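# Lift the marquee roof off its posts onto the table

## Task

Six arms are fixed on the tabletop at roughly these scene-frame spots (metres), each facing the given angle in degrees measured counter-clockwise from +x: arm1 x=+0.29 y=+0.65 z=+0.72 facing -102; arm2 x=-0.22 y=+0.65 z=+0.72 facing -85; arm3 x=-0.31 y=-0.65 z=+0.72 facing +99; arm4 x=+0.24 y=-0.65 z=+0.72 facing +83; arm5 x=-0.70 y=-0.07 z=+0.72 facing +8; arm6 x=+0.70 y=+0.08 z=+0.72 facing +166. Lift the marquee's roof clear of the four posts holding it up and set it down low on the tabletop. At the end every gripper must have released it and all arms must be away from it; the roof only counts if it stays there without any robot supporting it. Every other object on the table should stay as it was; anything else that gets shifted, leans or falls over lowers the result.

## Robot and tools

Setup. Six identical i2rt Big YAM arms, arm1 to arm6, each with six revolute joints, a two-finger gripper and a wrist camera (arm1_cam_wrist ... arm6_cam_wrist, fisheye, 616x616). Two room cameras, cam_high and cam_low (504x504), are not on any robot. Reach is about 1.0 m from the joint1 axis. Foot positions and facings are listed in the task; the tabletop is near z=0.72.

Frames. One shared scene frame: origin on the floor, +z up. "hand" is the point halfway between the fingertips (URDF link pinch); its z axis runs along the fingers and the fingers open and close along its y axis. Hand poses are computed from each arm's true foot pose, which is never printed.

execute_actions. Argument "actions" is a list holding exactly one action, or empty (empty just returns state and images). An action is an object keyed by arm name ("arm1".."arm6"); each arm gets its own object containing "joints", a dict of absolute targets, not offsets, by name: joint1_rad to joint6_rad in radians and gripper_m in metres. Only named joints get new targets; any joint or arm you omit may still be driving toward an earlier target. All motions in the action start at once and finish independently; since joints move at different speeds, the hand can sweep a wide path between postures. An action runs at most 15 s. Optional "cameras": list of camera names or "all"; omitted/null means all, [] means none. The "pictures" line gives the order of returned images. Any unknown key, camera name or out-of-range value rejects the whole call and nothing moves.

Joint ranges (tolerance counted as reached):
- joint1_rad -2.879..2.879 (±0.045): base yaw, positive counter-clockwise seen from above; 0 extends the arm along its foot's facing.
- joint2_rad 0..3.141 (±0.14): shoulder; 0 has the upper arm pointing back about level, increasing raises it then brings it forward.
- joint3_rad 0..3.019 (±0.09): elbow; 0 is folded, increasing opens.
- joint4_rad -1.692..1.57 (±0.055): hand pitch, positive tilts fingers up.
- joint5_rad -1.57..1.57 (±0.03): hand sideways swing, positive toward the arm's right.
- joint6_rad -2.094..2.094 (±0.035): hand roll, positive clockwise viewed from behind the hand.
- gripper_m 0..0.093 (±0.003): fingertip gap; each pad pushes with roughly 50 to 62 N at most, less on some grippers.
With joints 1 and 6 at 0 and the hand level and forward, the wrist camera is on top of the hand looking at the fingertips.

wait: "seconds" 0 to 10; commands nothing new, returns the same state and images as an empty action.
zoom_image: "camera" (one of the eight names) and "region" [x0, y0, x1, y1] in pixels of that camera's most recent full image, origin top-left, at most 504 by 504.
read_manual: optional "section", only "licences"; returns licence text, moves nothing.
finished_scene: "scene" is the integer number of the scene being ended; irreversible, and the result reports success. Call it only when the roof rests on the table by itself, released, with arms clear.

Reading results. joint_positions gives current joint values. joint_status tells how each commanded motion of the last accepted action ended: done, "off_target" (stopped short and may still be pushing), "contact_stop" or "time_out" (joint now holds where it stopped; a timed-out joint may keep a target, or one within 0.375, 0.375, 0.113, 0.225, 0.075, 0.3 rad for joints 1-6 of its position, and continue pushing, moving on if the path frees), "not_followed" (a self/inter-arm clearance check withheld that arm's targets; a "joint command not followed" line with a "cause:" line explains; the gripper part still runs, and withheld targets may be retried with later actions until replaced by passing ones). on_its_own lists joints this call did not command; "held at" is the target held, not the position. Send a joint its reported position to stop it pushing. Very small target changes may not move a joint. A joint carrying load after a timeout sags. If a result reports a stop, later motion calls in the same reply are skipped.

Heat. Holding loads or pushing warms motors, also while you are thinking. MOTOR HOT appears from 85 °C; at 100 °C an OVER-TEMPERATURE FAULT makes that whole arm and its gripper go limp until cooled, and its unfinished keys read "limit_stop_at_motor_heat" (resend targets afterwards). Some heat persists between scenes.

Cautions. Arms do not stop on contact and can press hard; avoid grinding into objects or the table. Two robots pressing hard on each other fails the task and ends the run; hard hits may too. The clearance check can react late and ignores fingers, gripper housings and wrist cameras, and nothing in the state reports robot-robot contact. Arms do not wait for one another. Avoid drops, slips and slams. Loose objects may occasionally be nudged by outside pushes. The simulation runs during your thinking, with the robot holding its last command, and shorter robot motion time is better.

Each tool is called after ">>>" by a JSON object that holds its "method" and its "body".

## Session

>>> {"method": "execute_actions", "body": {"actions": []}}

Scene clock: 0.00 s.
Motor temperatures (°C, as the motors report them): arm1=[25 24 26 22 22 24] | arm2=[23 26 27 23 23 23] | arm3=[24 24 26 26 24 24] | arm4=[21 25 25 26 25 24] | arm5=[25 26 25 22 25 24] | arm6=[25 24 25 23 23 26]
arm1.joint_positions: joint1_rad=+0.239 joint2_rad=+0.412 joint3_rad=+0.539 joint4_rad=-1.236 joint5_rad=+0.187 joint6_rad=-0.411 gripper_m=+0.094
arm1.joint_status: not commanded
arm1.hand: x=+0.2659 y=+0.4597 z=+0.9593 quat_wxyz=(-0.055, -0.531, -0.811, +0.239) (m; scene frame)
arm2.joint_positions: joint1_rad=-0.343 joint2_rad=+0.505 joint3_rad=+0.415 joint4_rad=-0.990 joint5_rad=-0.267 joint6_rad=+0.288 gripper_m=+0.095
arm2.joint_status: not commanded
arm2.hand: x=-0.2190 y=+0.4277 z=+0.8770 quat_wxyz=(-0.259, -0.809, -0.523, +0.069) (m; scene frame)
arm3.joint_positions: joint1_rad=+0.102 joint2_rad=+0.338 joint3_rad=+0.659 joint4_rad=-1.402 joint5_rad=+0.299 joint6_rad=+0.510 gripper_m=+0.094
arm3.joint_status: not commanded
arm3.hand: x=-0.3019 y=-0.4793 z=+0.9812 quat_wxyz=(-0.227, +0.559, -0.781, -0.160) (m; scene frame)
arm4.joint_positions: joint1_rad=-0.205 joint2_rad=+0.483 joint3_rad=+0.470 joint4_rad=-1.097 joint5_rad=-0.160 joint6_rad=-0.561 gripper_m=+0.095
arm4.joint_status: not commanded
arm4.hand: x=+0.2853 y=-0.4451 z=+0.9005 quat_wxyz=(-0.194, +0.766, -0.596, -0.143) (m; scene frame)
arm5.joint_positions: joint1_rad=+0.416 joint2_rad=+0.407 joint3_rad=+0.616 joint4_rad=-1.284 joint5_rad=+0.099 joint6_rad=+0.267 gripper_m=+0.095
arm5.joint_status: not commanded
arm5.hand: x=-0.5254 y=+0.0123 z=+1.0203 quat_wxyz=(-0.243, +0.114, -0.962, -0.048) (m; scene frame)
arm6.joint_positions: joint1_rad=-0.309 joint2_rad=+0.492 joint3_rad=+0.463 joint4_rad=-1.060 joint5_rad=-0.289 joint6_rad=-0.211 gripper_m=+0.095
arm6.joint_status: not commanded
arm6.hand: x=+0.4945 y=+0.1528 z=+0.8872 quat_wxyz=(+0.041, +0.952, -0.135, -0.272) (m; scene frame)
pictures: arm1_cam_wrist, arm2_cam_wrist, arm3_cam_wrist, arm4_cam_wrist, arm5_cam_wrist, arm6_cam_wrist, cam_high, cam_low
Images, in order (width x height): arm1_cam_wrist 616x616, arm2_cam_wrist 616x616, arm3_cam_wrist 616x616, arm4_cam_wrist 616x616, arm5_cam_wrist 616x616, arm6_cam_wrist 616x616, cam_high 504x504, cam_low 504x504.

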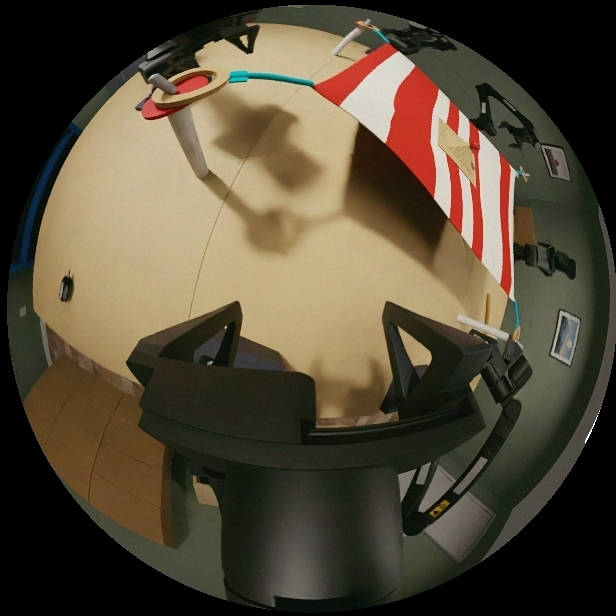

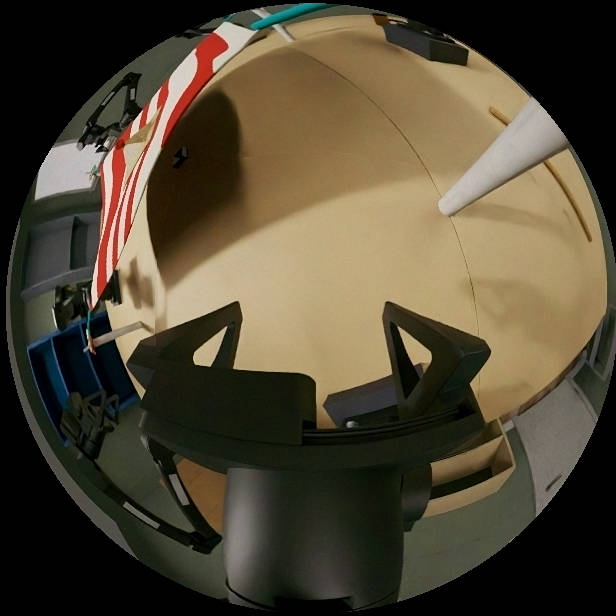

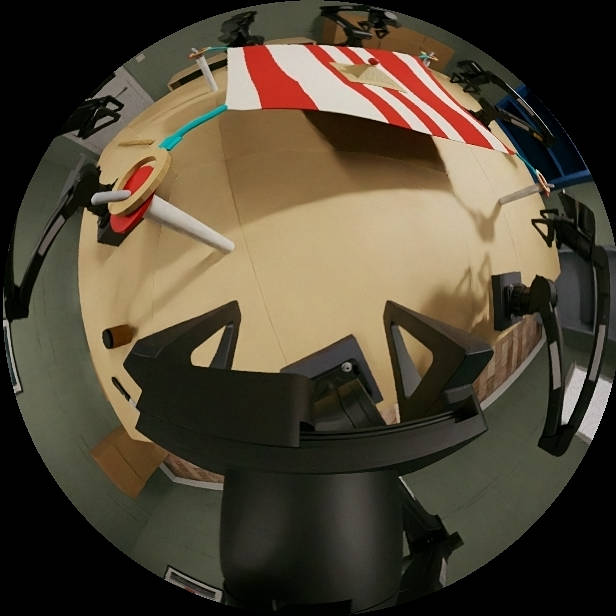

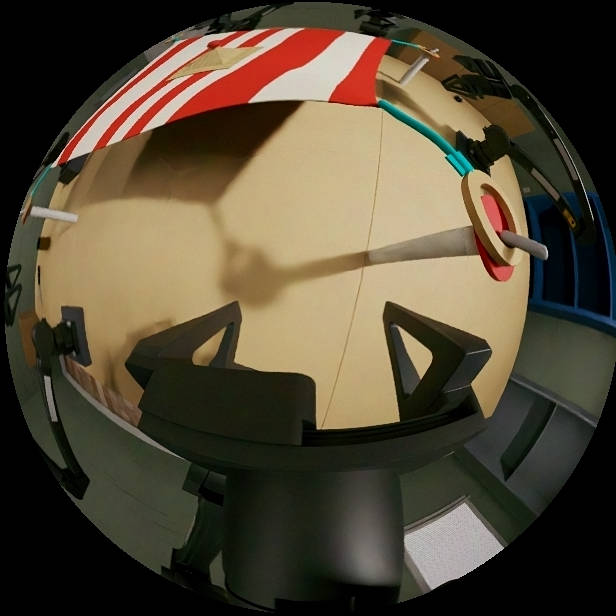

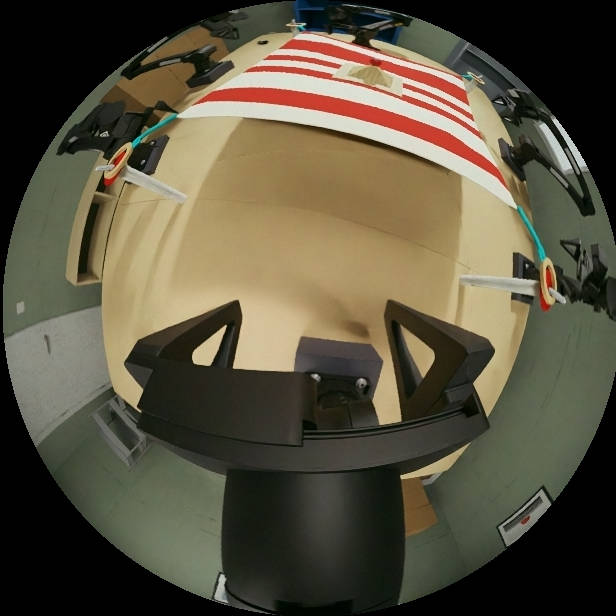

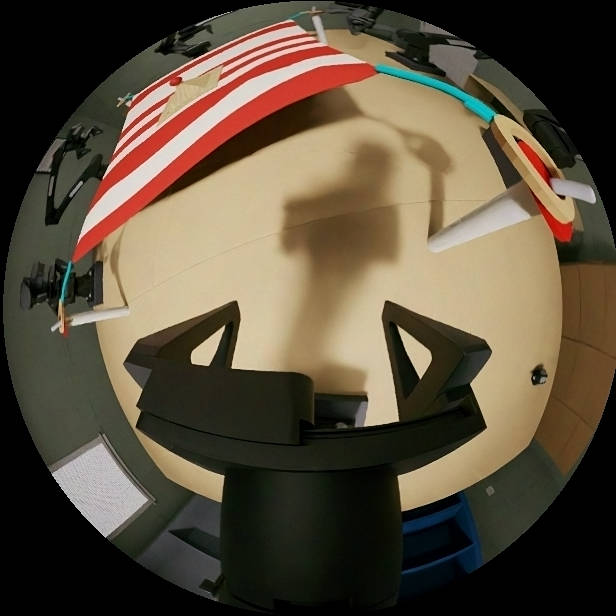

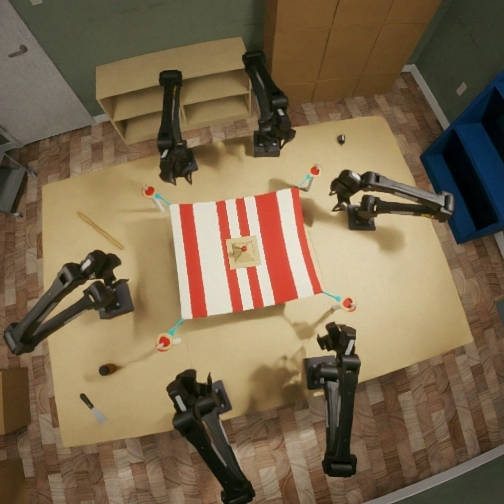

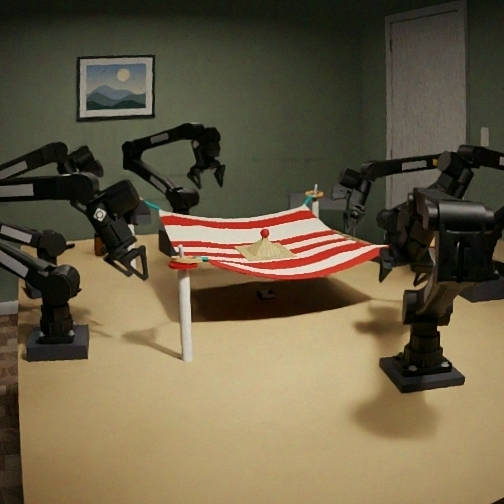

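>>> {"method": "zoom_image", "body": {"camera": "cam_high", "region": [270, 150, 370, 250]}}

>>> {"method": "zoom_image", "body": {"camera": "cam_high", "region": [120, 150, 220, 250]}}

>>> {"method": "zoom_image", "body": {"camera": "cam_high", "region": [120, 290, 220, 390]}}

>>> {"method": "zoom_image", "body": {"camera": "cam_high", "region": [290, 260, 390, 360]}}

Region (270, 150, 370, 250) of cam_high's 504x504 image, scaled by 5.040, with more detail than that image has.

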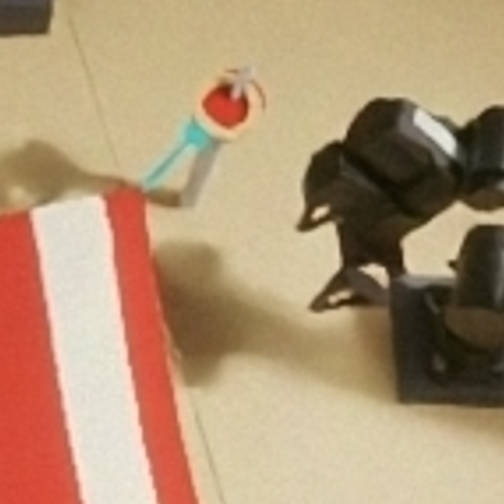

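Region (120, 150, 220, 250) of cam_high's 504x504 image, scaled by 5.040, with more detail than that image has.

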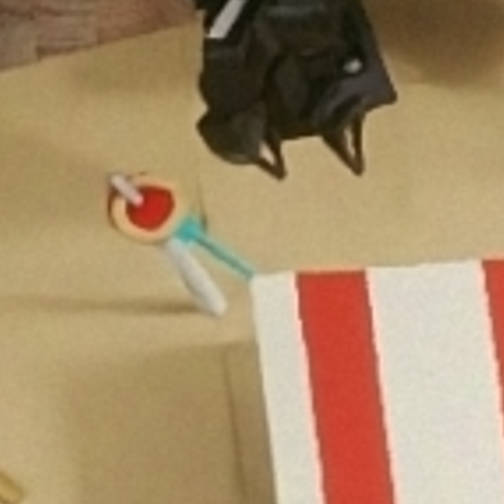

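Region (120, 290, 220, 390) of cam_high's 504x504 image, scaled by 5.040, with more detail than that image has.

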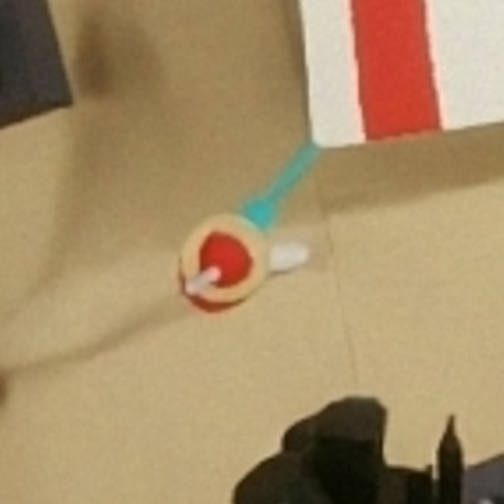

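Region (290, 260, 390, 360) of cam_high's 504x504 image, scaled by 5.040, with more detail than that image has.

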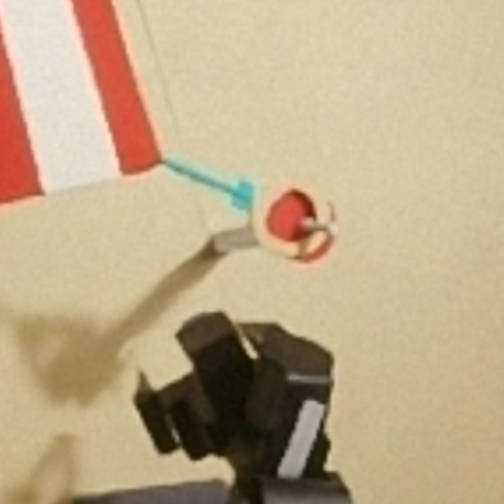

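>>> {"method": "execute_actions", "body": {"actions": [{"arm1":{"joints":{"joint2_rad":0.8,"joint3_rad":1.172,"joint4_rad":-1.38,"joint5_rad":0,"joint6_rad":0.75}},"arm2":{"joints":{"joint2_rad":0.72,"joint3_rad":1.245,"joint4_rad":-1.616,"joint6_rad":-0.85}},"arm3":{"joints":{"joint1_rad":0.137,"joint2_rad":0.75,"joint3_rad":1.308,"joint4_rad":-1.636,"joint5_rad":0,"joint6_rad":1.218}},"arm4":{"joints":{"joint2_rad":0.72,"joint3_rad":1.132,"joint4_rad":-1.471,"joint6_rad":-1.36}},"arm6":{"joints":{"joint1_rad":0.4,"joint5_rad":0,"joint6_rad":0}}}], "cameras": []}}

Scene clock: 5.47 s.
Motor temperatures (°C, as the motors report them): arm1=[25 24 27 22 22 24] | arm2=[23 26 28 23 23 23] | arm3=[24 24 27 26 24 24] | arm4=[21 25 26 26 25 24] | arm5=[25 26 26 22 25 24] | arm6=[25 24 26 23 23 26]
arm1.joint_positions: joint1_rad=+0.239 joint2_rad=+0.799 joint3_rad=+1.136 joint4_rad=-1.365 joint5_rad=+0.002 joint6_rad=+0.738 gripper_m=+0.094
arm1.joint_status: all done
arm1.hand: x=+0.3019 y=+0.3566 z=+1.1490 quat_wxyz=(-0.248, -0.872, -0.409, +0.103) (m; scene frame)
arm2.joint_positions: joint1_rad=-0.343 joint2_rad=+0.716 joint3_rad=+1.208 joint4_rad=-1.599 joint5_rad=-0.267 joint6_rad=-0.839 gripper_m=+0.095
arm2.joint_status: all done
arm2.hand: x=-0.2184 y=+0.4173 z=+1.1464 quat_wxyz=(-0.179, -0.408, -0.876, +0.184) (m; scene frame)
arm3.joint_positions: joint1_rad=+0.129 joint2_rad=+0.752 joint3_rad=+1.259 joint4_rad=-1.618 joint5_rad=+0.003 joint6_rad=+1.204 gripper_m=+0.094
arm3.joint_status: all done
arm3.hand: x=-0.3755 y=-0.4219 z=+1.1537 quat_wxyz=(-0.012, +0.310, -0.924, -0.224) (m; scene frame)
arm4.joint_positions: joint1_rad=-0.205 joint2_rad=+0.724 joint3_rad=+1.099 joint4_rad=-1.462 joint5_rad=-0.160 joint6_rad=-1.348 gripper_m=+0.095
arm4.joint_status: all done
arm4.hand: x=+0.2981 y=-0.4042 z=+1.1137 quat_wxyz=(-0.245, +0.934, -0.255, -0.057) (m; scene frame)
arm5.joint_positions: joint1_rad=+0.416 joint2_rad=+0.407 joint3_rad=+0.616 joint4_rad=-1.284 joint5_rad=+0.099 joint6_rad=+0.267 gripper_m=+0.095
arm5.joint_status: not commanded
arm5.hand: x=-0.5254 y=+0.0123 z=+1.0203 quat_wxyz=(-0.243, +0.114, -0.962, -0.048) (m; scene frame)
arm6.joint_positions: joint1_rad=+0.393 joint2_rad=+0.492 joint3_rad=+0.463 joint4_rad=-1.060 joint5_rad=-0.003 joint6_rad=-0.010 gripper_m=+0.095
arm6.joint_status: all done
arm6.hand: x=+0.4863 y=+0.0502 z=+0.8811 quat_wxyz=(+0.018, +0.968, +0.072, -0.239) (m; scene frame)
pictures: none
No camera images: the call's "cameras" was empty. Leave "cameras" out to get every camera's image.

>>> {"method": "execute_actions", "body": {"actions": [{"arm1":{"joints":{"joint1_rad":0.59,"joint2_rad":1.34,"joint6_rad":1.385}},"arm2":{"joints":{"joint1_rad":-0.618,"joint2_rad":1.19,"joint5_rad":0,"joint6_rad":-1.258}},"arm3":{"joints":{"joint2_rad":1.217,"joint3_rad":1.312}},"arm4":{"joints":{"joint1_rad":-0.325,"joint2_rad":1.206,"joint5_rad":0}}}], "cameras": ["arm1_cam_wrist","arm2_cam_wrist","arm3_cam_wrist","arm4_cam_wrist","cam_low"]}}

Scene clock: 8.03 s.
Motor temperatures (°C, as the motors report them): arm1=[25 24 28 22 22 24] | arm2=[23 26 28 23 23 23] | arm3=[24 24 28 26 24 24] | arm4=[21 25 27 26 25 24] | arm5=[25 26 27 22 25 24] | arm6=[25 24 26 23 23 26]
arm1.joint_positions: joint1_rad=+0.595 joint2_rad=+1.342 joint3_rad=+1.140 joint4_rad=-1.365 joint5_rad=+0.001 joint6_rad=+1.373 gripper_m=+0.094
arm1.joint_status: all done
arm1.hand: x=+0.4366 y=+0.3027 z=+0.9769 quat_wxyz=(-0.003, -0.955, -0.295, -0.001) (m; scene frame)
arm2.joint_positions: joint1_rad=-0.619 joint2_rad=+1.196 joint3_rad=+1.213 joint4_rad=-1.601 joint5_rad=-0.002 joint6_rad=-1.248 gripper_m=+0.095
arm2.joint_status: all done
arm2.hand: x=-0.3682 y=+0.3594 z=+1.0193 quat_wxyz=(+0.004, -0.391, -0.920, -0.009) (m; scene frame)
arm3.joint_positions: joint1_rad=+0.129 joint2_rad=+1.230 joint3_rad=+1.271 joint4_rad=-1.621 joint5_rad=+0.003 joint6_rad=+1.205 gripper_m=+0.094
arm3.joint_status: all done
arm3.hand: x=-0.4039 y=-0.3228 z=+1.0295 quat_wxyz=(-0.002, +0.318, -0.948, +0.008) (m; scene frame)
arm4.joint_positions: joint1_rad=-0.320 joint2_rad=+1.210 joint3_rad=+1.104 joint4_rad=-1.465 joint5_rad=-0.003 joint6_rad=-1.350 gripper_m=+0.095
arm4.joint_status: all done
arm4.hand: x=+0.3873 y=-0.3541 z=+0.9809 quat_wxyz=(-0.002, +0.941, -0.338, +0.004) (m; scene frame)
arm5.joint_positions: joint1_rad=+0.416 joint2_rad=+0.407 joint3_rad=+0.616 joint4_rad=-1.284 joint5_rad=+0.099 joint6_rad=+0.267 gripper_m=+0.095
arm5.joint_status: not commanded
arm5.hand: x=-0.5254 y=+0.0123 z=+1.0203 quat_wxyz=(-0.243, +0.114, -0.962, -0.048) (m; scene frame)
arm6.joint_positions: joint1_rad=+0.393 joint2_rad=+0.492 joint3_rad=+0.463 joint4_rad=-1.060 joint5_rad=-0.003 joint6_rad=-0.010 gripper_m=+0.095
arm6.joint_status: not commanded
arm6.hand: x=+0.4863 y=+0.0502 z=+0.8811 quat_wxyz=(+0.018, +0.968, +0.072, -0.239) (m; scene frame)
pictures: arm1_cam_wrist, arm2_cam_wrist, arm3_cam_wrist, arm4_cam_wrist, cam_low
Images, in order (width x height): arm1_cam_wrist 616x616, arm2_cam_wrist 616x616, arm3_cam_wrist 616x616, arm4_cam_wrist 616x616, cam_low 504x504.

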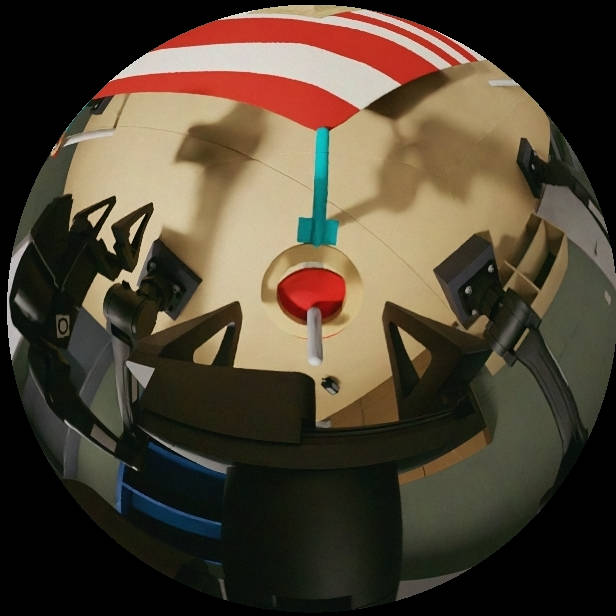

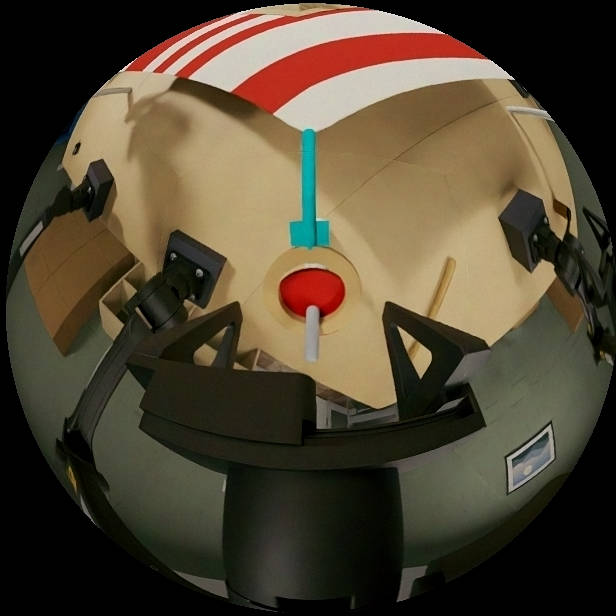

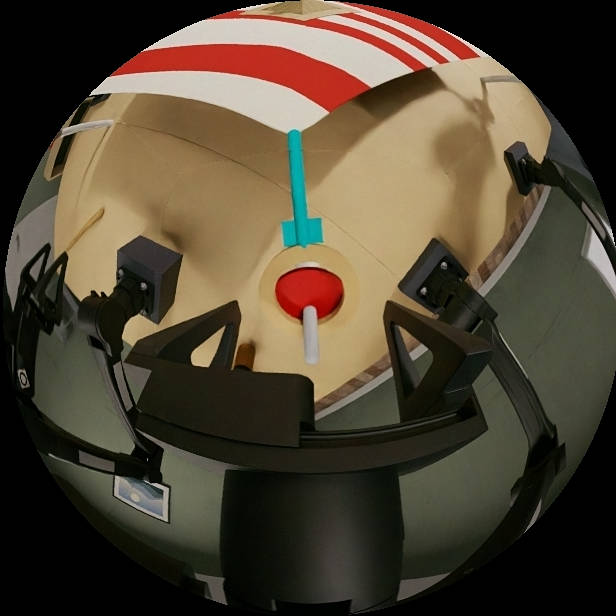

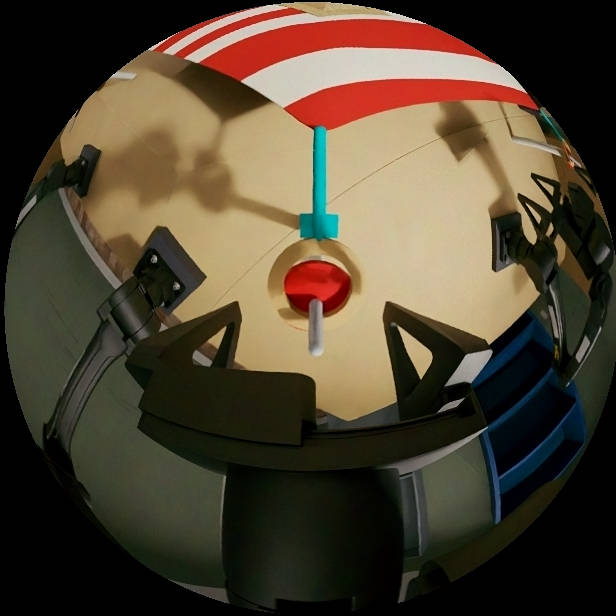

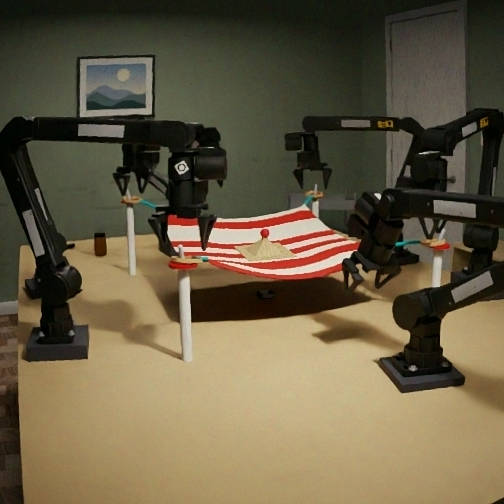

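Very close already. Measuring more precisely.

>>> {"method": "zoom_image", "body": {"camera": "arm1_cam_wrist", "region": [228, 210, 396, 378]}}

>>> {"method": "zoom_image", "body": {"camera": "arm2_cam_wrist", "region": [228, 210, 396, 378]}}

>>> {"method": "zoom_image", "body": {"camera": "arm3_cam_wrist", "region": [228, 210, 396, 378]}}

>>> {"method": "zoom_image", "body": {"camera": "arm4_cam_wrist", "region": [228, 210, 396, 378]}}

Region (228, 210, 396, 378) of arm1_cam_wrist's 616x616 image, scaled by 3.000, with more detail than that image has.

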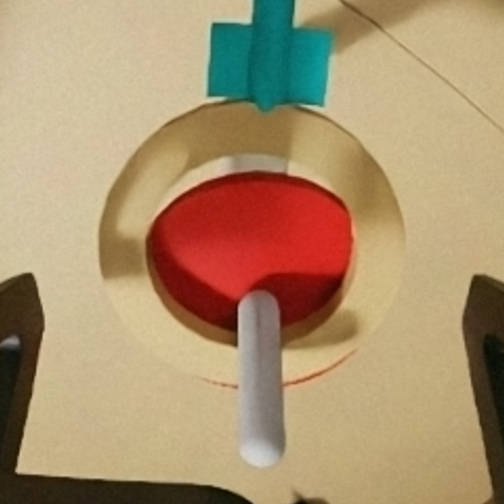

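Region (228, 210, 396, 378) of arm2_cam_wrist's 616x616 image, scaled by 3.000, with more detail than that image has.

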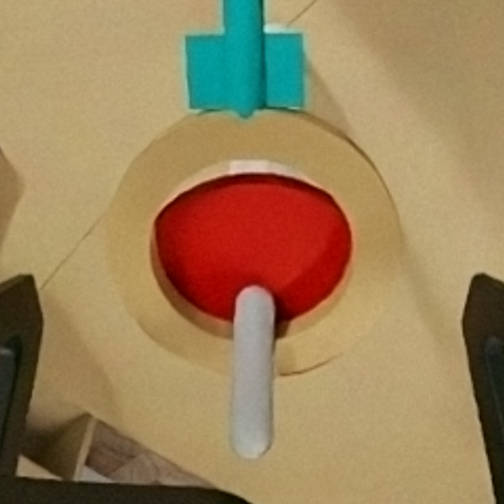

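Region (228, 210, 396, 378) of arm3_cam_wrist's 616x616 image, scaled by 3.000, with more detail than that image has.

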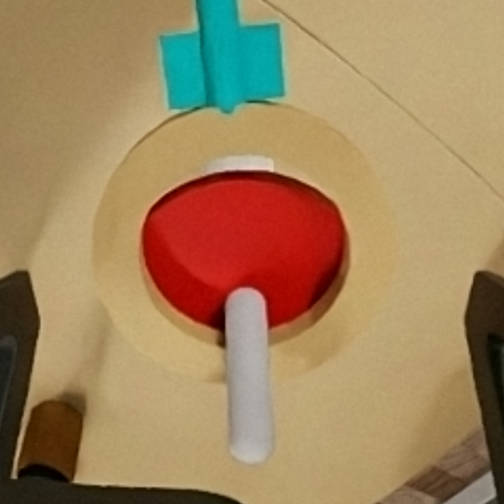

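Region (228, 210, 396, 378) of arm4_cam_wrist's 616x616 image, scaled by 3.000, with more detail than that image has.

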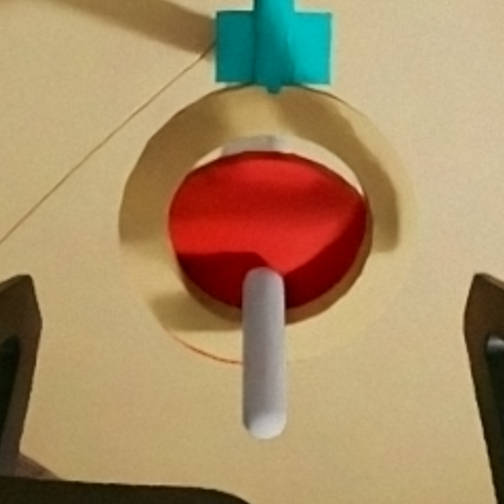

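>>> {"method": "execute_actions", "body": {"actions": [{"arm1":{"joints":{"joint2_rad":1.344,"joint3_rad":1.045,"joint4_rad":-1.224}},"arm2":{"joints":{"joint1_rad":-0.63,"joint2_rad":1.198,"joint3_rad":1.121,"joint4_rad":-1.483}},"arm3":{"joints":{"joint1_rad":0.145,"joint2_rad":1.232,"joint3_rad":1.172,"joint4_rad":-1.506}},"arm4":{"joints":{"joint2_rad":1.212,"joint3_rad":1.003,"joint4_rad":-1.307}}}], "cameras": ["arm1_cam_wrist","arm2_cam_wrist","arm3_cam_wrist","arm4_cam_wrist"]}}

Scene clock: 10.47 s.
Motor temperatures (°C, as the motors report them): arm1=[25 24 28 22 22 24] | arm2=[23 26 29 23 23 23] | arm3=[24 24 28 26 24 24] | arm4=[21 25 27 26 25 24] | arm5=[25 26 27 22 25 24] | arm6=[25 24 26 23 23 26]
arm1.joint_positions: joint1_rad=+0.595 joint2_rad=+1.341 joint3_rad=+1.046 joint4_rad=-1.239 joint5_rad=+0.001 joint6_rad=+1.374 gripper_m=+0.094
arm1.joint_status: all done
arm1.hand: x=+0.4362 y=+0.3037 z=+0.9422 quat_wxyz=(-0.019, -0.955, -0.295, -0.002) (m; scene frame)
arm2.joint_positions: joint1_rad=-0.623 joint2_rad=+1.194 joint3_rad=+1.112 joint4_rad=-1.499 joint5_rad=-0.002 joint6_rad=-1.248 gripper_m=+0.095
arm2.joint_status: all done
arm2.hand: x=-0.3689 y=+0.3614 z=+0.9813 quat_wxyz=(+0.004, -0.393, -0.920, -0.007) (m; scene frame)
arm3.joint_positions: joint1_rad=+0.136 joint2_rad=+1.229 joint3_rad=+1.176 joint4_rad=-1.523 joint5_rad=+0.003 joint6_rad=+1.205 gripper_m=+0.094
arm3.joint_status: all done
arm3.hand: x=-0.4061 y=-0.3232 z=+0.9934 quat_wxyz=(-0.002, +0.321, -0.947, +0.006) (m; scene frame)
arm4.joint_positions: joint1_rad=-0.320 joint2_rad=+1.210 joint3_rad=+0.995 joint4_rad=-1.317 joint5_rad=-0.003 joint6_rad=-1.350 gripper_m=+0.095
arm4.joint_status: all done
arm4.hand: x=+0.3889 y=-0.3517 z=+0.9398 quat_wxyz=(-0.021, +0.941, -0.338, +0.006) (m; scene frame)
arm5.joint_positions: joint1_rad=+0.416 joint2_rad=+0.407 joint3_rad=+0.616 joint4_rad=-1.284 joint5_rad=+0.099 joint6_rad=+0.267 gripper_m=+0.095
arm5.joint_status: not commanded
arm5.hand: x=-0.5254 y=+0.0123 z=+1.0203 quat_wxyz=(-0.243, +0.114, -0.962, -0.048) (m; scene frame)
arm6.joint_positions: joint1_rad=+0.393 joint2_rad=+0.492 joint3_rad=+0.463 joint4_rad=-1.060 joint5_rad=-0.003 joint6_rad=-0.010 gripper_m=+0.095
arm6.joint_status: not commanded
arm6.hand: x=+0.4863 y=+0.0502 z=+0.8811 quat_wxyz=(+0.018, +0.968, +0.072, -0.239) (m; scene frame)
pictures: arm1_cam_wrist, arm2_cam_wrist, arm3_cam_wrist, arm4_cam_wrist
Images, in order (width x height): arm1_cam_wrist 616x616, arm2_cam_wrist 616x616, arm3_cam_wrist 616x616, arm4_cam_wrist 616x616.

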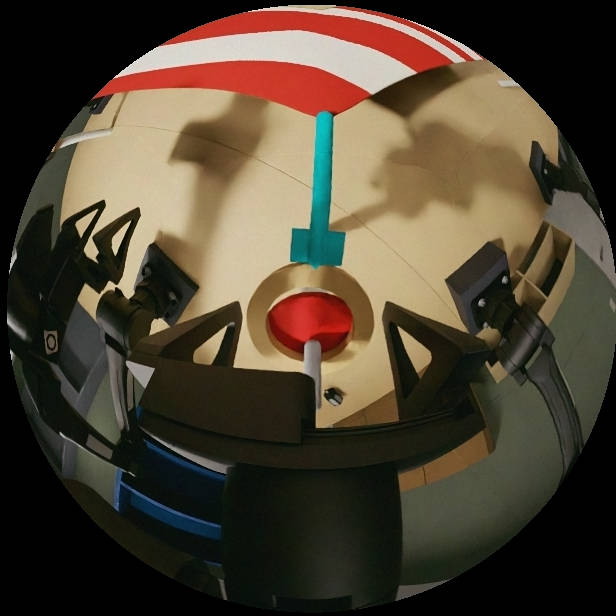

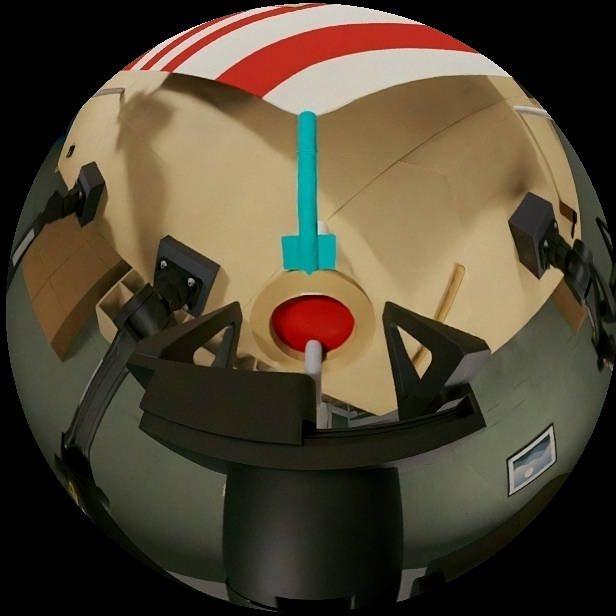

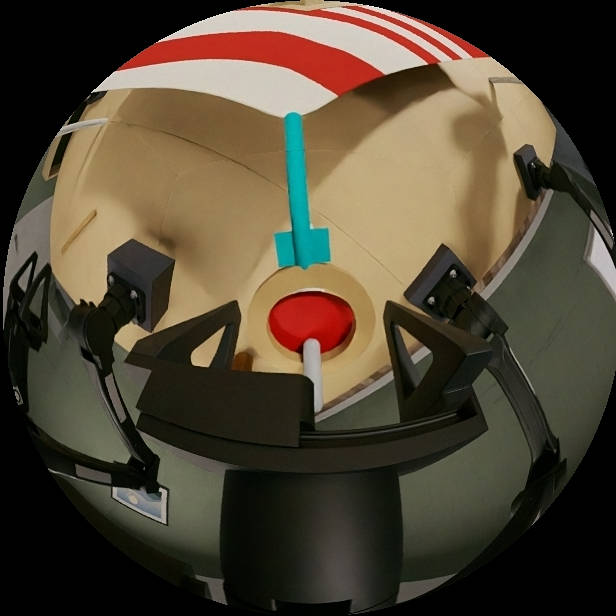

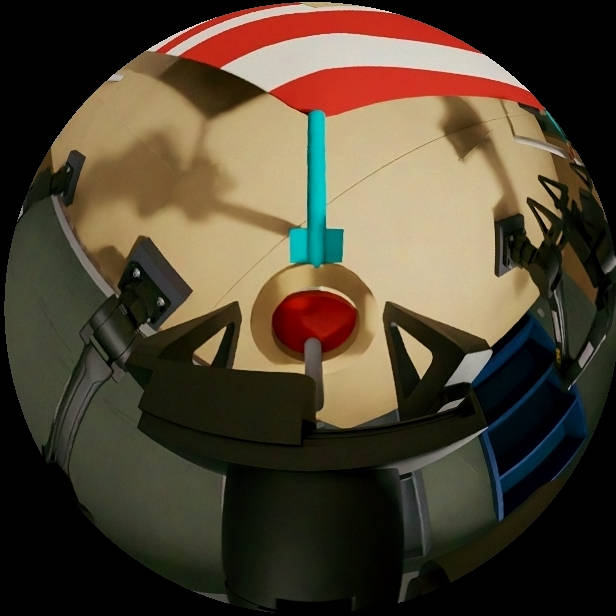

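Views match the scene‑1 grasp pose. Closing.

>>> {"method": "execute_actions", "body": {"actions": [{"arm1":{"joints":{"gripper_m":0.05}},"arm2":{"joints":{"gripper_m":0.05}},"arm3":{"joints":{"gripper_m":0.05}},"arm4":{"joints":{"gripper_m":0.05}}}], "cameras": ["cam_low"]}}

>>> {"method": "zoom_image", "body": {"camera": "cam_low", "region": [100, 160, 340, 280]}}

Scene clock: 11.23 s.
Motor temperatures (°C, as the motors report them): arm1=[25 24 28 22 22 24] | arm2=[23 26 29 23 23 23] | arm3=[24 24 28 26 24 24] | arm4=[21 25 27 26 25 24] | arm5=[25 26 27 22 25 24] | arm6=[25 24 26 23 23 26]
arm1.joint_positions: joint1_rad=+0.595 joint2_rad=+1.341 joint3_rad=+1.046 joint4_rad=-1.239 joint5_rad=+0.001 joint6_rad=+1.374 gripper_m=+0.066
arm1.joint_status: gripper_m off_target (ended at +0.066, target +0.050)
arm1.hand: x=+0.4362 y=+0.3036 z=+0.9422 quat_wxyz=(-0.019, -0.955, -0.295, -0.002) (m; scene frame)
arm2.joint_positions: joint1_rad=-0.623 joint2_rad=+1.194 joint3_rad=+1.112 joint4_rad=-1.499 joint5_rad=-0.002 joint6_rad=-1.248 gripper_m=+0.067
arm2.joint_status: gripper_m off_target (ended at +0.067, target +0.050)
arm2.hand: x=-0.3689 y=+0.3614 z=+0.9813 quat_wxyz=(+0.004, -0.392, -0.920, -0.007) (m; scene frame)
arm3.joint_positions: joint1_rad=+0.136 joint2_rad=+1.229 joint3_rad=+1.176 joint4_rad=-1.523 joint5_rad=+0.003 joint6_rad=+1.205 gripper_m=+0.067
arm3.joint_status: gripper_m off_target (ended at +0.067, target +0.050)
arm3.hand: x=-0.4061 y=-0.3232 z=+0.9934 quat_wxyz=(-0.002, +0.321, -0.947, +0.006) (m; scene frame)
arm4.joint_positions: joint1_rad=-0.320 joint2_rad=+1.210 joint3_rad=+0.995 joint4_rad=-1.317 joint5_rad=-0.003 joint6_rad=-1.350 gripper_m=+0.067
arm4.joint_status: gripper_m off_target (ended at +0.067, target +0.050)
arm4.hand: x=+0.3890 y=-0.3516 z=+0.9398 quat_wxyz=(-0.021, +0.941, -0.338, +0.006) (m; scene frame)
arm5.joint_positions: joint1_rad=+0.416 joint2_rad=+0.407 joint3_rad=+0.616 joint4_rad=-1.284 joint5_rad=+0.099 joint6_rad=+0.267 gripper_m=+0.095
arm5.joint_status: not commanded
arm5.hand: x=-0.5254 y=+0.0123 z=+1.0203 quat_wxyz=(-0.243, +0.114, -0.962, -0.048) (m; scene frame)
arm6.joint_positions: joint1_rad=+0.393 joint2_rad=+0.492 joint3_rad=+0.463 joint4_rad=-1.060 joint5_rad=-0.003 joint6_rad=-0.010 gripper_m=+0.095
arm6.joint_status: not commanded
arm6.hand: x=+0.4863 y=+0.0502 z=+0.8811 quat_wxyz=(+0.018, +0.968, +0.072, -0.239) (m; scene frame)
pictures: cam_low
Images, in order (width x height): cam_low 504x504.

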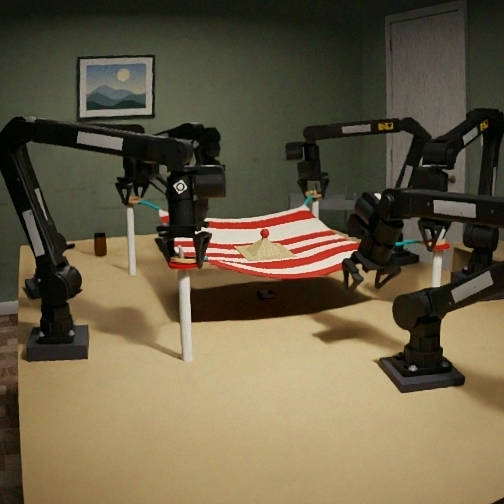

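Region (100, 160, 340, 280) of cam_low's 504x504 image, scaled by 2.100, with more detail than that image has.

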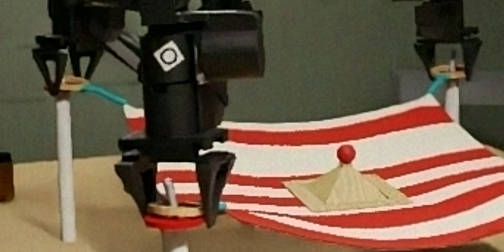

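>>> {"method": "execute_actions", "body": {"actions": [{"arm1":{"joints":{"joint1_rad":0.652,"joint3_rad":1.262,"joint4_rad":-1.5}},"arm2":{"joints":{"joint1_rad":-0.681,"joint3_rad":1.326,"joint4_rad":-1.68}},"arm3":{"joints":{"joint1_rad":0.2,"joint3_rad":1.4,"joint4_rad":-1.69}},"arm4":{"joints":{"joint1_rad":-0.38,"joint3_rad":1.206,"joint4_rad":-1.548}}}], "cameras": ["arm1_cam_wrist","arm2_cam_wrist","cam_low"]}}

Scene clock: 12.83 s.
Motor temperatures (°C, as the motors report them): arm1=[25 24 28 22 22 24] | arm2=[23 26 29 23 23 23] | arm3=[24 24 28 26 24 24] | arm4=[21 25 27 26 25 24] | arm5=[25 26 27 22 25 24] | arm6=[25 24 27 23 23 26]
arm1.joint_positions: joint1_rad=+0.641 joint2_rad=+1.342 joint3_rad=+1.232 joint4_rad=-1.485 joint5_rad=+0.007 joint6_rad=+1.375 gripper_m=+0.066
arm1.joint_status: all done
arm1.hand: x=+0.4507 y=+0.3109 z=+1.0114 quat_wxyz=(+0.011, -0.949, -0.316, +0.004) (m; scene frame)
arm2.joint_positions: joint1_rad=-0.673 joint2_rad=+1.196 joint3_rad=+1.294 joint4_rad=-1.664 joint5_rad=-0.005 joint6_rad=-1.250 gripper_m=+0.067
arm2.joint_status: all done
arm2.hand: x=-0.3840 y=+0.3649 z=+1.0502 quat_wxyz=(+0.003, -0.415, -0.910, +0.001) (m; scene frame)
arm3.joint_positions: joint1_rad=+0.188 joint2_rad=+1.232 joint3_rad=+1.354 joint4_rad=-1.671 joint5_rad=+0.009 joint6_rad=+1.206 gripper_m=+0.067
arm3.joint_status: all done
arm3.hand: x=-0.4239 y=-0.3226 z=+1.0604 quat_wxyz=(-0.005, +0.345, -0.939, -0.008) (m; scene frame)
arm4.joint_positions: joint1_rad=-0.369 joint2_rad=+1.210 joint3_rad=+1.177 joint4_rad=-1.538 joint5_rad=-0.004 joint6_rad=-1.350 gripper_m=+0.067
arm4.joint_status: all done
arm4.hand: x=+0.4019 y=-0.3600 z=+1.0088 quat_wxyz=(-0.002, +0.933, -0.360, +0.003) (m; scene frame)
arm5.joint_positions: joint1_rad=+0.416 joint2_rad=+0.407 joint3_rad=+0.616 joint4_rad=-1.284 joint5_rad=+0.099 joint6_rad=+0.267 gripper_m=+0.095
arm5.joint_status: not commanded
arm5.hand: x=-0.5254 y=+0.0123 z=+1.0203 quat_wxyz=(-0.243, +0.114, -0.962, -0.048) (m; scene frame)
arm6.joint_positions: joint1_rad=+0.393 joint2_rad=+0.492 joint3_rad=+0.463 joint4_rad=-1.060 joint5_rad=-0.003 joint6_rad=-0.010 gripper_m=+0.095
arm6.joint_status: not commanded
arm6.hand: x=+0.4863 y=+0.0502 z=+0.8811 quat_wxyz=(+0.018, +0.968, +0.072, -0.239) (m; scene frame)
pictures: arm1_cam_wrist, arm2_cam_wrist, cam_low
Images, in order (width x height): arm1_cam_wrist 616x616, arm2_cam_wrist 616x616, cam_low 504x504.

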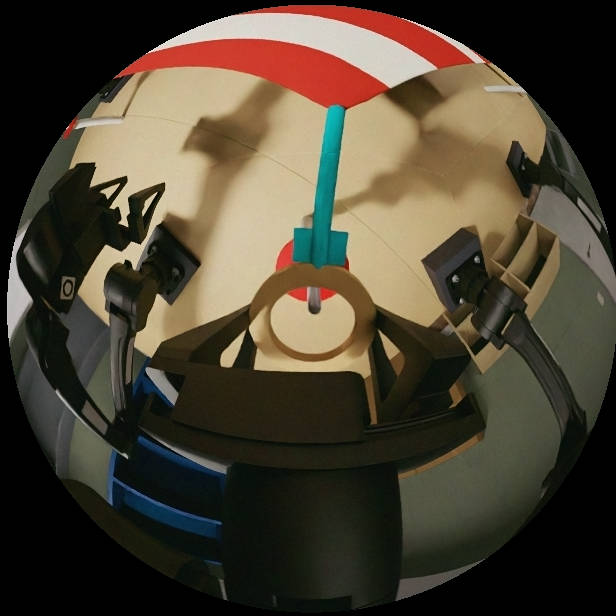

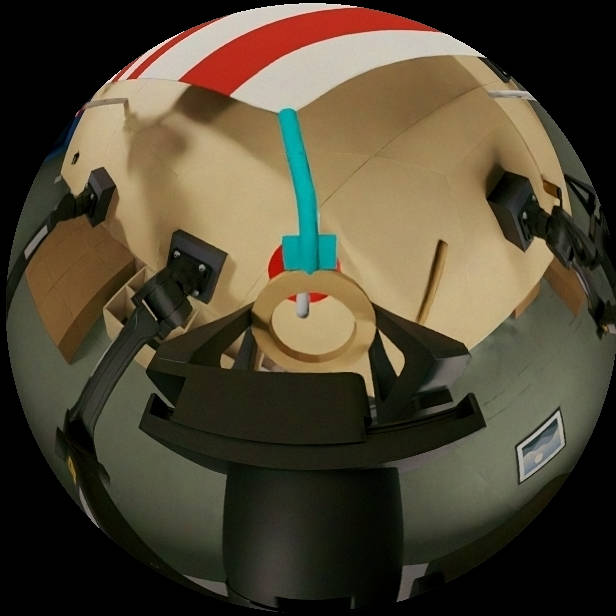

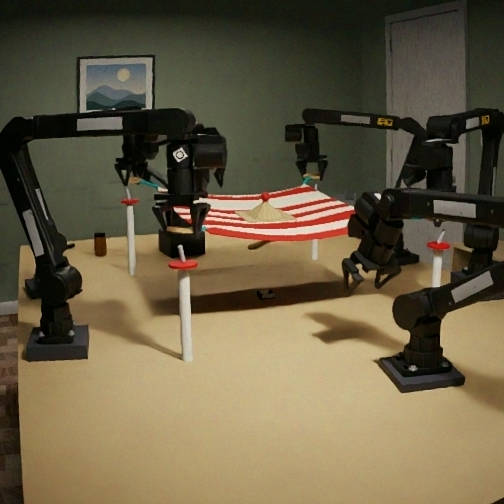

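>>> {"method": "execute_actions", "body": {"actions": [{"arm1":{"joints":{"joint1_rad":0.29,"joint2_rad":1.145,"joint3_rad":1.14,"joint4_rad":-1.58,"joint6_rad":0.6}},"arm2":{"joints":{"joint1_rad":-0.27,"joint2_rad":1.067,"joint3_rad":1.215,"joint6_rad":-0.5}},"arm3":{"joints":{"joint1_rad":-0.21,"joint2_rad":1.145,"joint3_rad":1.283,"joint6_rad":0.45}},"arm4":{"joints":{"joint1_rad":0.018,"joint2_rad":1.062,"joint3_rad":1.128,"joint4_rad":-1.642,"joint6_rad":-0.6}}}], "cameras": ["cam_high","cam_low"]}}

Scene clock: 15.60 s.
Motor temperatures (°C, as the motors report them): arm1=[25 25 28 22 22 24] | arm2=[23 26 29 23 23 23] | arm3=[24 24 28 26 24 24] | arm4=[21 25 27 26 25 24] | arm5=[25 26 28 22 25 24] | arm6=[25 24 27 23 23 26]
arm1.joint_positions: joint1_rad=+0.286 joint2_rad=+1.132 joint3_rad=+1.144 joint4_rad=-1.564 joint5_rad=+0.003 joint6_rad=+0.612 gripper_m=+0.066
arm1.joint_status: all done
arm1.hand: x=+0.3171 y=+0.3426 z=+1.0451 quat_wxyz=(-0.009, -0.865, -0.502, +0.005) (m; scene frame)
arm2.joint_positions: joint1_rad=-0.270 joint2_rad=+1.060 joint3_rad=+1.212 joint4_rad=-1.664 joint5_rad=-0.003 joint6_rad=-0.511 gripper_m=+0.067
arm2.joint_status: all done
arm2.hand: x=-0.2552 y=+0.3618 z=+1.0560 quat_wxyz=(-0.008, -0.561, -0.828, +0.024) (m; scene frame)
arm3.joint_positions: joint1_rad=-0.211 joint2_rad=+1.151 joint3_rad=+1.294 joint4_rad=-1.673 joint5_rad=+0.003 joint6_rad=+0.465 gripper_m=+0.067
arm3.joint_status: all done
arm3.hand: x=-0.2912 y=-0.3311 z=+1.0629 quat_wxyz=(-0.013, +0.500, -0.866, -0.013) (m; scene frame)
arm4.joint_positions: joint1_rad=+0.013 joint2_rad=+1.058 joint3_rad=+1.121 joint4_rad=-1.631 joint5_rad=-0.003 joint6_rad=-0.611 gripper_m=+0.067
arm4.joint_status: all done
arm4.hand: x=+0.2744 y=-0.3755 z=+1.0288 quat_wxyz=(-0.003, +0.854, -0.520, +0.003) (m; scene frame)
arm5.joint_positions: joint1_rad=+0.416 joint2_rad=+0.407 joint3_rad=+0.616 joint4_rad=-1.284 joint5_rad=+0.099 joint6_rad=+0.267 gripper_m=+0.095
arm5.joint_status: not commanded
arm5.hand: x=-0.5254 y=+0.0123 z=+1.0203 quat_wxyz=(-0.243, +0.114, -0.962, -0.048) (m; scene frame)
arm6.joint_positions: joint1_rad=+0.393 joint2_rad=+0.492 joint3_rad=+0.463 joint4_rad=-1.060 joint5_rad=-0.003 joint6_rad=-0.010 gripper_m=+0.095
arm6.joint_status: not commanded
arm6.hand: x=+0.4863 y=+0.0502 z=+0.8811 quat_wxyz=(+0.018, +0.968, +0.072, -0.239) (m; scene frame)
pictures: cam_high, cam_low
Images, in order (width x height): cam_high 504x504, cam_low 504x504.

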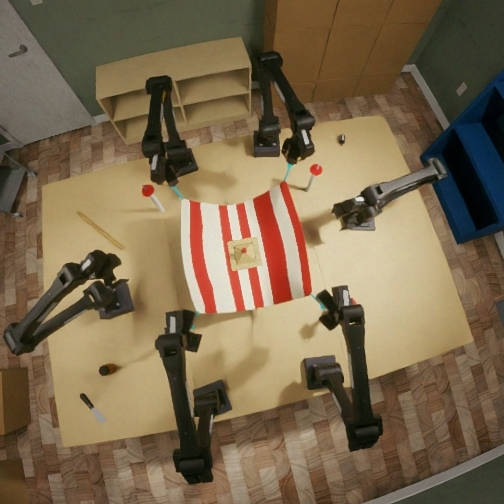

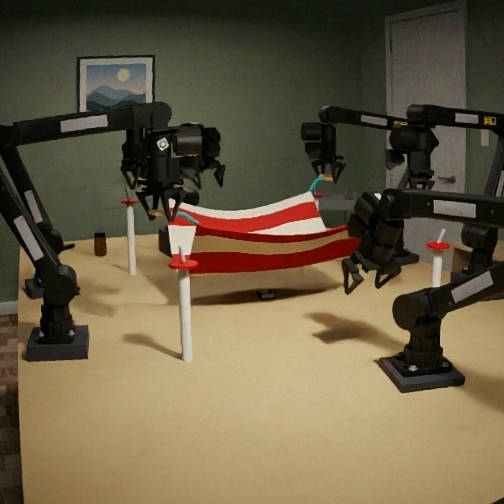

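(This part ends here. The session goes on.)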